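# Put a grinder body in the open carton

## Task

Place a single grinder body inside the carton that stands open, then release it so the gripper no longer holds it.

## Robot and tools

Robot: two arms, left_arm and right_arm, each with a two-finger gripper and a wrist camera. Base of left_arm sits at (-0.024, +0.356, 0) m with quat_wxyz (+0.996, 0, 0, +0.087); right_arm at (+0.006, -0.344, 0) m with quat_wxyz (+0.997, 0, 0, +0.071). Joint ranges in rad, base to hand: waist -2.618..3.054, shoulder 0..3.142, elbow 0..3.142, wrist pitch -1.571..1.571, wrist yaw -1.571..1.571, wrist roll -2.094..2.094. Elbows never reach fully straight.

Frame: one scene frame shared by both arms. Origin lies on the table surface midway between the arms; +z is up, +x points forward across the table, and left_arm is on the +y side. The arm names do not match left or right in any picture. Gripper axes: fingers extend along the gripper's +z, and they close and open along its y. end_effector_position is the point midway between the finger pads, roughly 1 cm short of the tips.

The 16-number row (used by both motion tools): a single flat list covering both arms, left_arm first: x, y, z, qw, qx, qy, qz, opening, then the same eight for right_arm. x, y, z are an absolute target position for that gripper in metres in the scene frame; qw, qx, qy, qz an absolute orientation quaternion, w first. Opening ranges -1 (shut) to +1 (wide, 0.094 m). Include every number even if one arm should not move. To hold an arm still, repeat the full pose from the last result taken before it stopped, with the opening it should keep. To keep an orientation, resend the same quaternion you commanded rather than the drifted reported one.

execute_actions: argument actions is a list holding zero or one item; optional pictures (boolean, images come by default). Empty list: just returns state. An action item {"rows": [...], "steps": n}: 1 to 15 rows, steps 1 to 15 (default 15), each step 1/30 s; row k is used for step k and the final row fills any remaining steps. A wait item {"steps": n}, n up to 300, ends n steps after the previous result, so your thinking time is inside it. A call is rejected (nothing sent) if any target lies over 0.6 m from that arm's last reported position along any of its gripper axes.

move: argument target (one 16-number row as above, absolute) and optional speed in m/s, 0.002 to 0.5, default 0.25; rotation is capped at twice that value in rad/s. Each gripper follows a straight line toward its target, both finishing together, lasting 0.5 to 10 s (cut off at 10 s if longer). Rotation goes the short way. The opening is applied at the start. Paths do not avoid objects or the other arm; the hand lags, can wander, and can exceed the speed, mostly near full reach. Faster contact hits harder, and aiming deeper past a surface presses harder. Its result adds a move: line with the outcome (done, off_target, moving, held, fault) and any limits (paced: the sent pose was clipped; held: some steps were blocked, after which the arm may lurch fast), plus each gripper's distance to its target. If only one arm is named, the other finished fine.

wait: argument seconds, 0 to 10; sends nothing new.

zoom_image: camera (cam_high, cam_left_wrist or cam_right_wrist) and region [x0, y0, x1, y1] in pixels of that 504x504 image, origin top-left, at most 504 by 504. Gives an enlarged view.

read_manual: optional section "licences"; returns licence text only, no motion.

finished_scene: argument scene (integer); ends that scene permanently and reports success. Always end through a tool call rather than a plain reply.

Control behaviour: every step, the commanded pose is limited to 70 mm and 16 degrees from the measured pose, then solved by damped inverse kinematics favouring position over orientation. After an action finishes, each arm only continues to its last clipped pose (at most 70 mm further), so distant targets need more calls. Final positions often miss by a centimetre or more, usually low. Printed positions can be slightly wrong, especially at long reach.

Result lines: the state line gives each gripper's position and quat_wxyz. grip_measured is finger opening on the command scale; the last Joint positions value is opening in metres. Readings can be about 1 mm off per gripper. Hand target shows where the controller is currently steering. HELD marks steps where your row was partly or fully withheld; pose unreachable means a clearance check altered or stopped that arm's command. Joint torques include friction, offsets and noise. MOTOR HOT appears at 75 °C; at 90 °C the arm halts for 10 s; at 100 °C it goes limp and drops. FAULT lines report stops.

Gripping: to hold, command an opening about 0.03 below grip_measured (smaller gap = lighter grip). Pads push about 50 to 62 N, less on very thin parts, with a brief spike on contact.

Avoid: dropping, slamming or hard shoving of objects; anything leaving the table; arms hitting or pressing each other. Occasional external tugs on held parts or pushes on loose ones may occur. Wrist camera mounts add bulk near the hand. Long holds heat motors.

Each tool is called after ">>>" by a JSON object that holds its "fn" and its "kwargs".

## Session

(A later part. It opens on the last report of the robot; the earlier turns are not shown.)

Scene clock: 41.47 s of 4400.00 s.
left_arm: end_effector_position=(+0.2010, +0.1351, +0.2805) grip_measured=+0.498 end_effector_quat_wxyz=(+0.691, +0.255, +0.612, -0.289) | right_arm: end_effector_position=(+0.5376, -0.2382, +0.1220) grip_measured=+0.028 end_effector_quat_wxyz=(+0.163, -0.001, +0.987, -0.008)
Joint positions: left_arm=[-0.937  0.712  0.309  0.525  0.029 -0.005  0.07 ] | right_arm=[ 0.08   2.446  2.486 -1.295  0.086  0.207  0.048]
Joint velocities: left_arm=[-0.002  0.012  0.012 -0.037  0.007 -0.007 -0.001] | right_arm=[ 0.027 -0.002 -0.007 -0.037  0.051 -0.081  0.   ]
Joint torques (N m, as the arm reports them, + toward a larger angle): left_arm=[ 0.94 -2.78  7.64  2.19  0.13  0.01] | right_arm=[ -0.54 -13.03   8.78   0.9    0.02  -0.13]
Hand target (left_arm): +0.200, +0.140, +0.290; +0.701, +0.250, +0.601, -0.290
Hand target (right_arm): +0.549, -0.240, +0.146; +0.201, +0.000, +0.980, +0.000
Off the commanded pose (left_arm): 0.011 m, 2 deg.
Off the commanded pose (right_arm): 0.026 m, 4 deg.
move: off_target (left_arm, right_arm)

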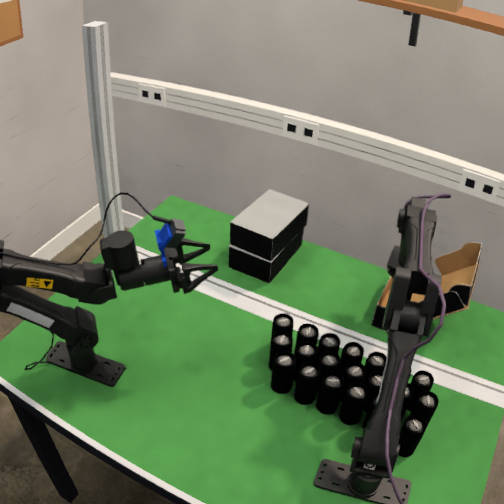

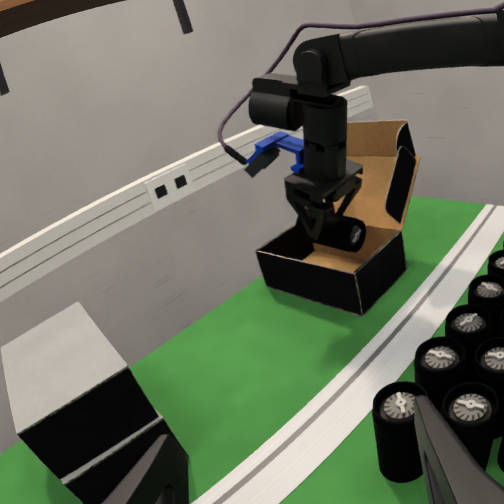

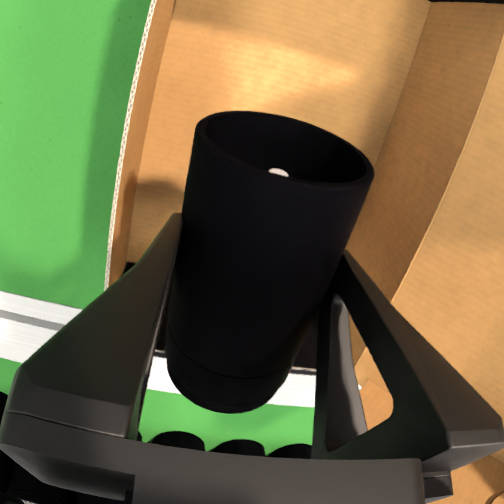

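>>> {"fn": "move", "kwargs": {"target": [0.2,0.14,0.29,0.7,0.25,0.6,-0.29,0.5,0.565,-0.237,0.11,0.2,0.03,0.98,0,-0.03], "speed": 0.06}}

>>> {"fn": "move", "kwargs": {"target": [0.2,0.14,0.29,0.7,0.25,0.6,-0.29,0.5,0.568,-0.237,0.06,0.2,0.03,0.98,0,-0.03], "speed": 0.04}}

Scene clock: 45.23 s of 4400.00 s.
left_arm: end_effector_position=(+0.2011, +0.1350, +0.2800) grip_measured=+0.498 end_effector_quat_wxyz=(+0.690, +0.255, +0.612, -0.289) | right_arm: end_effector_position=(+0.5545, -0.2344, +0.0959) grip_measured=+0.028 end_effector_quat_wxyz=(+0.170, +0.019, +0.985, -0.003)
Joint positions: left_arm=[-0.937  0.712  0.309  0.523  0.029 -0.005  0.07 ] | right_arm=[ 0.08   2.507  2.487 -1.219  0.086  0.246  0.048]
Joint velocities: left_arm=[-0.022 -0.002  0.007 -0.007  0.037 -0.022  0.001] | right_arm=[-0.002  0.012  0.002  0.037  0.051  0.037  0.   ]
Joint torques (N m, as the arm reports them, + toward a larger angle): left_arm=[ 0.91 -2.96  7.7   2.23  0.11 -0.02] | right_arm=[ -0.35 -13.5    5.99   1.01   0.13   0.09]
Hand target (left_arm): +0.200, +0.140, +0.290; +0.701, +0.250, +0.601, -0.290
Hand target (right_arm): +0.565, -0.237, +0.110; +0.199, +0.029, +0.980, +0.000
Off the commanded pose (left_arm): 0.011 m, 2 deg.
Off the commanded pose (right_arm): 0.018 m, 4 deg.
move: off_target (left_arm, right_arm)

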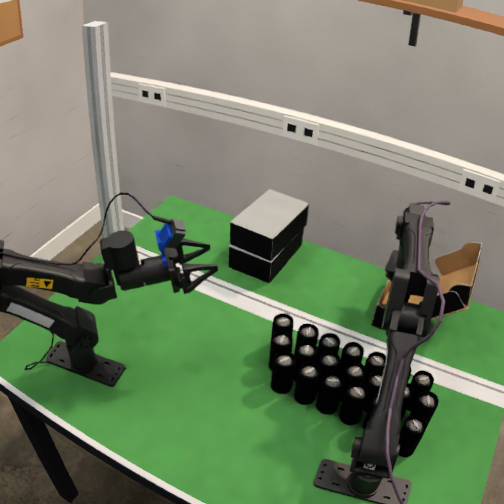

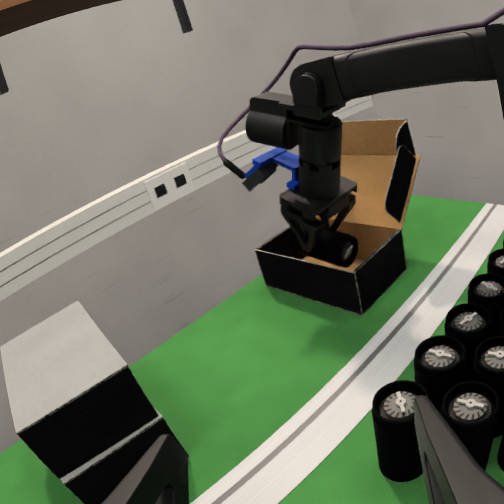

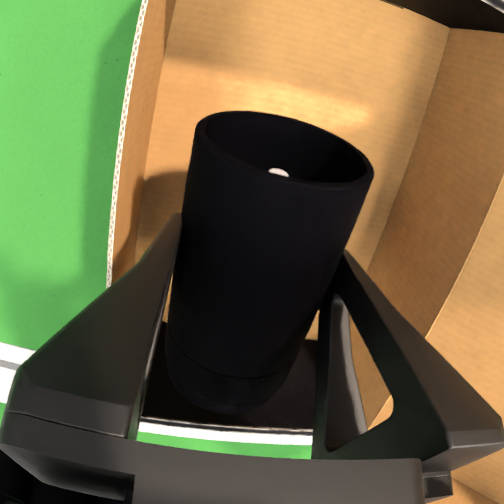

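Scene clock: 46.60 s of 4400.00 s.
left_arm: end_effector_position=(+0.2011, +0.1350, +0.2794) grip_measured=+0.498 end_effector_quat_wxyz=(+0.690, +0.256, +0.613, -0.289) | right_arm: end_effector_position=(+0.5496, -0.2362, +0.0446) grip_measured=+0.028 end_effector_quat_wxyz=(+0.156, +0.019, +0.988, -0.009)
Joint positions: left_arm=[-0.937  0.712  0.309  0.521  0.029 -0.005  0.07 ] | right_arm=[ 0.08   2.482  2.246 -1.034  0.09   0.246  0.048]
Joint velocities: left_arm=[-0.002  0.007 -0.002 -0.066 -0.037 -0.022  0.   ] | right_arm=[-0.002 -0.007  0.007  0.022  0.037  0.022 -0.001]
Joint torques (N m, as the arm reports them, + toward a larger angle): left_arm=[ 1.13 -2.7   7.63  2.26  0.13  0.01] | right_arm=[ -0.46 -13.77   5.29   1.29   0.07   0.09]
Hand target (left_arm): +0.200, +0.140, +0.290; +0.701, +0.250, +0.601, -0.290
Hand target (right_arm): +0.567, -0.237, +0.061; +0.198, +0.030, +0.980, +0.000
Off the commanded pose (left_arm): 0.012 m, 2 deg.
Off the commanded pose (right_arm): 0.024 m, 5 deg.
move: off_target (left_arm, right_arm)

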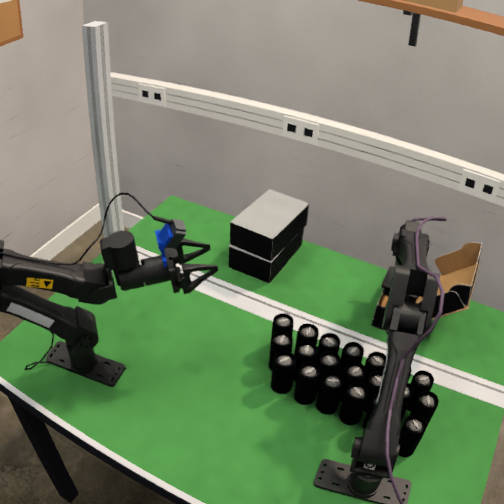

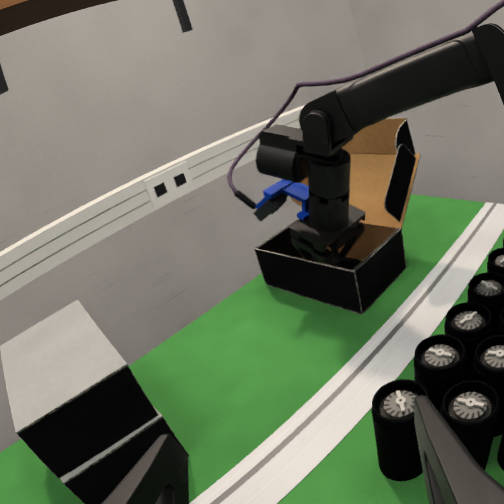

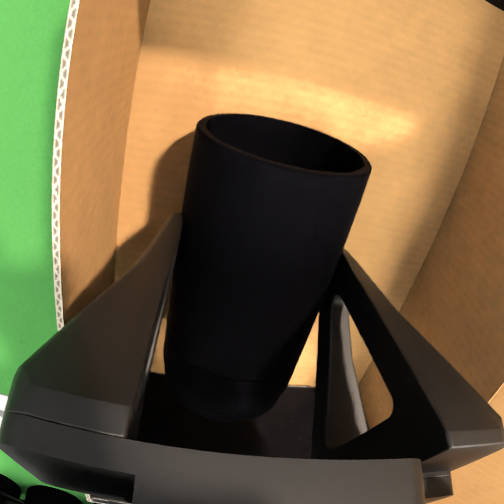

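>>> {"fn": "execute_actions", "kwargs": {"actions": [{"rows":[[0.2,0.14,0.29,0.7,0.25,0.6,-0.29,0.5,0.558,-0.238,0.052,0.175,0.03,0.984,0,0.25]]}], "pictures": false}}

>>> {"fn": "move", "kwargs": {"target": [0.2,0.14,0.29,0.7,0.25,0.6,-0.29,0.5,0.52,-0.235,0.19,0.2,0.03,0.98,0,0.25]}}

Scene clock: 48.87 s of 4400.00 s.
left_arm: end_effector_position=(+0.2011, +0.1350, +0.2794) grip_measured=+0.498 end_effector_quat_wxyz=(+0.690, +0.256, +0.613, -0.289) | right_arm: end_effector_position=(+0.5530, -0.2411, +0.0453) grip_measured=+0.247 end_effector_quat_wxyz=(+0.160, +0.025, +0.987, -0.007)
Joint positions: left_arm=[-0.937  0.712  0.309  0.521  0.029 -0.005  0.07 ] | right_arm=[ 0.07   2.482  2.246 -1.024  0.089  0.248  0.059]
Joint velocities: left_arm=[ 0.002  0.007  0.007 -0.081  0.037 -0.007 -0.   ] | right_arm=[ 0.002  0.002  0.012 -0.022 -0.022 -0.037 -0.   ]
Joint torques (N m, as the arm reports them, + toward a larger angle): left_arm=[ 1.05 -2.73  7.55  2.26  0.14  0.01] | right_arm=[  0.1  -13.05   5.62   0.89  -0.02   0.07]
Hand target (left_arm): +0.200, +0.140, +0.290; +0.701, +0.250, +0.601, -0.290
Hand target (right_arm): +0.558, -0.238, +0.052; +0.175, +0.030, +0.984, +0.000
Off the commanded pose (left_arm): 0.012 m, 2 deg.
Off the commanded pose (right_arm): 0.009 m, 2 deg.
Steps of this call (steps 1 to 53: nothing new was sent; steps 54 to 68: all 15 steps of this action). Readings (end_effector_position):
54: left_arm (+0.2011, +0.1350, +0.2794) | right_arm (+0.5502, -0.2367, +0.0448)
55: left_arm (+0.2011, +0.1350, +0.2794) | right_arm (+0.5507, -0.2375, +0.0449)
57: left_arm (+0.2011, +0.1350, +0.2794) | right_arm (+0.5512, -0.2402, +0.0449)
61: left_arm (+0.2011, +0.1350, +0.2794) | right_arm (+0.5523, -0.2418, +0.0451)
68: the state above

Scene clock: 50.47 s of 4400.00 s.
left_arm: end_effector_position=(+0.2011, +0.1350, +0.2790) grip_measured=+0.498 end_effector_quat_wxyz=(+0.689, +0.256, +0.614, -0.288) | right_arm: end_effector_position=(+0.5167, -0.2386, +0.1864) grip_measured=+0.247 end_effector_quat_wxyz=(+0.193, +0.027, +0.981, +0.002)
Joint positions: left_arm=[-0.937  0.712  0.309  0.519  0.029 -0.005  0.07 ] | right_arm=[ 0.091  2.327  2.52  -1.386  0.094  0.269  0.059]
Joint velocities: left_arm=[-0.002  0.012  0.017 -0.051  0.022 -0.066  0.001] | right_arm=[ 0.007 -0.012 -0.002 -0.066 -0.022 -0.11   0.   ]
Joint torques (N m, as the arm reports them, + toward a larger angle): left_arm=[ 1.   -2.81  7.7   2.29  0.14  0.02] | right_arm=[  0.68 -10.13   7.76   0.78   0.14   0.09]
Hand target (left_arm): +0.200, +0.140, +0.290; +0.701, +0.250, +0.601, -0.290
Hand target (right_arm): +0.519, -0.235, +0.189; +0.201, +0.029, +0.979, +0.000
Off the commanded pose (left_arm): 0.012 m, 2 deg.
Off the commanded pose (right_arm): 0.006 m, 1 deg.
move: off_target (left_arm)

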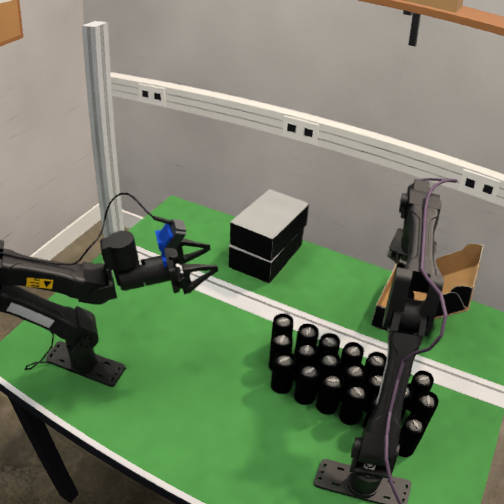

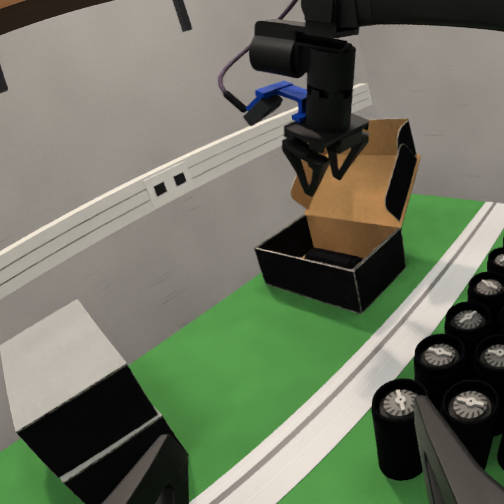

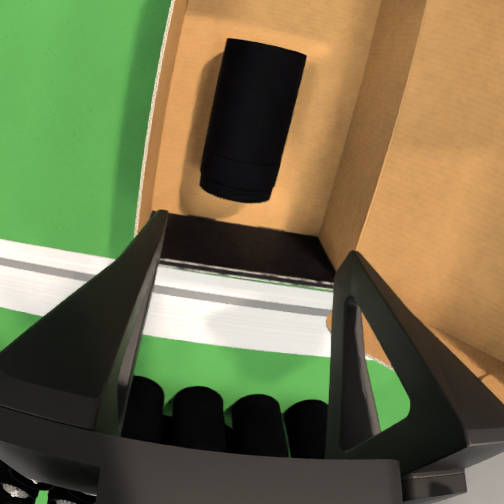

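>>> {"fn": "finished_scene", "kwargs": {"scene": 2}}

The scene is finished: the task was done.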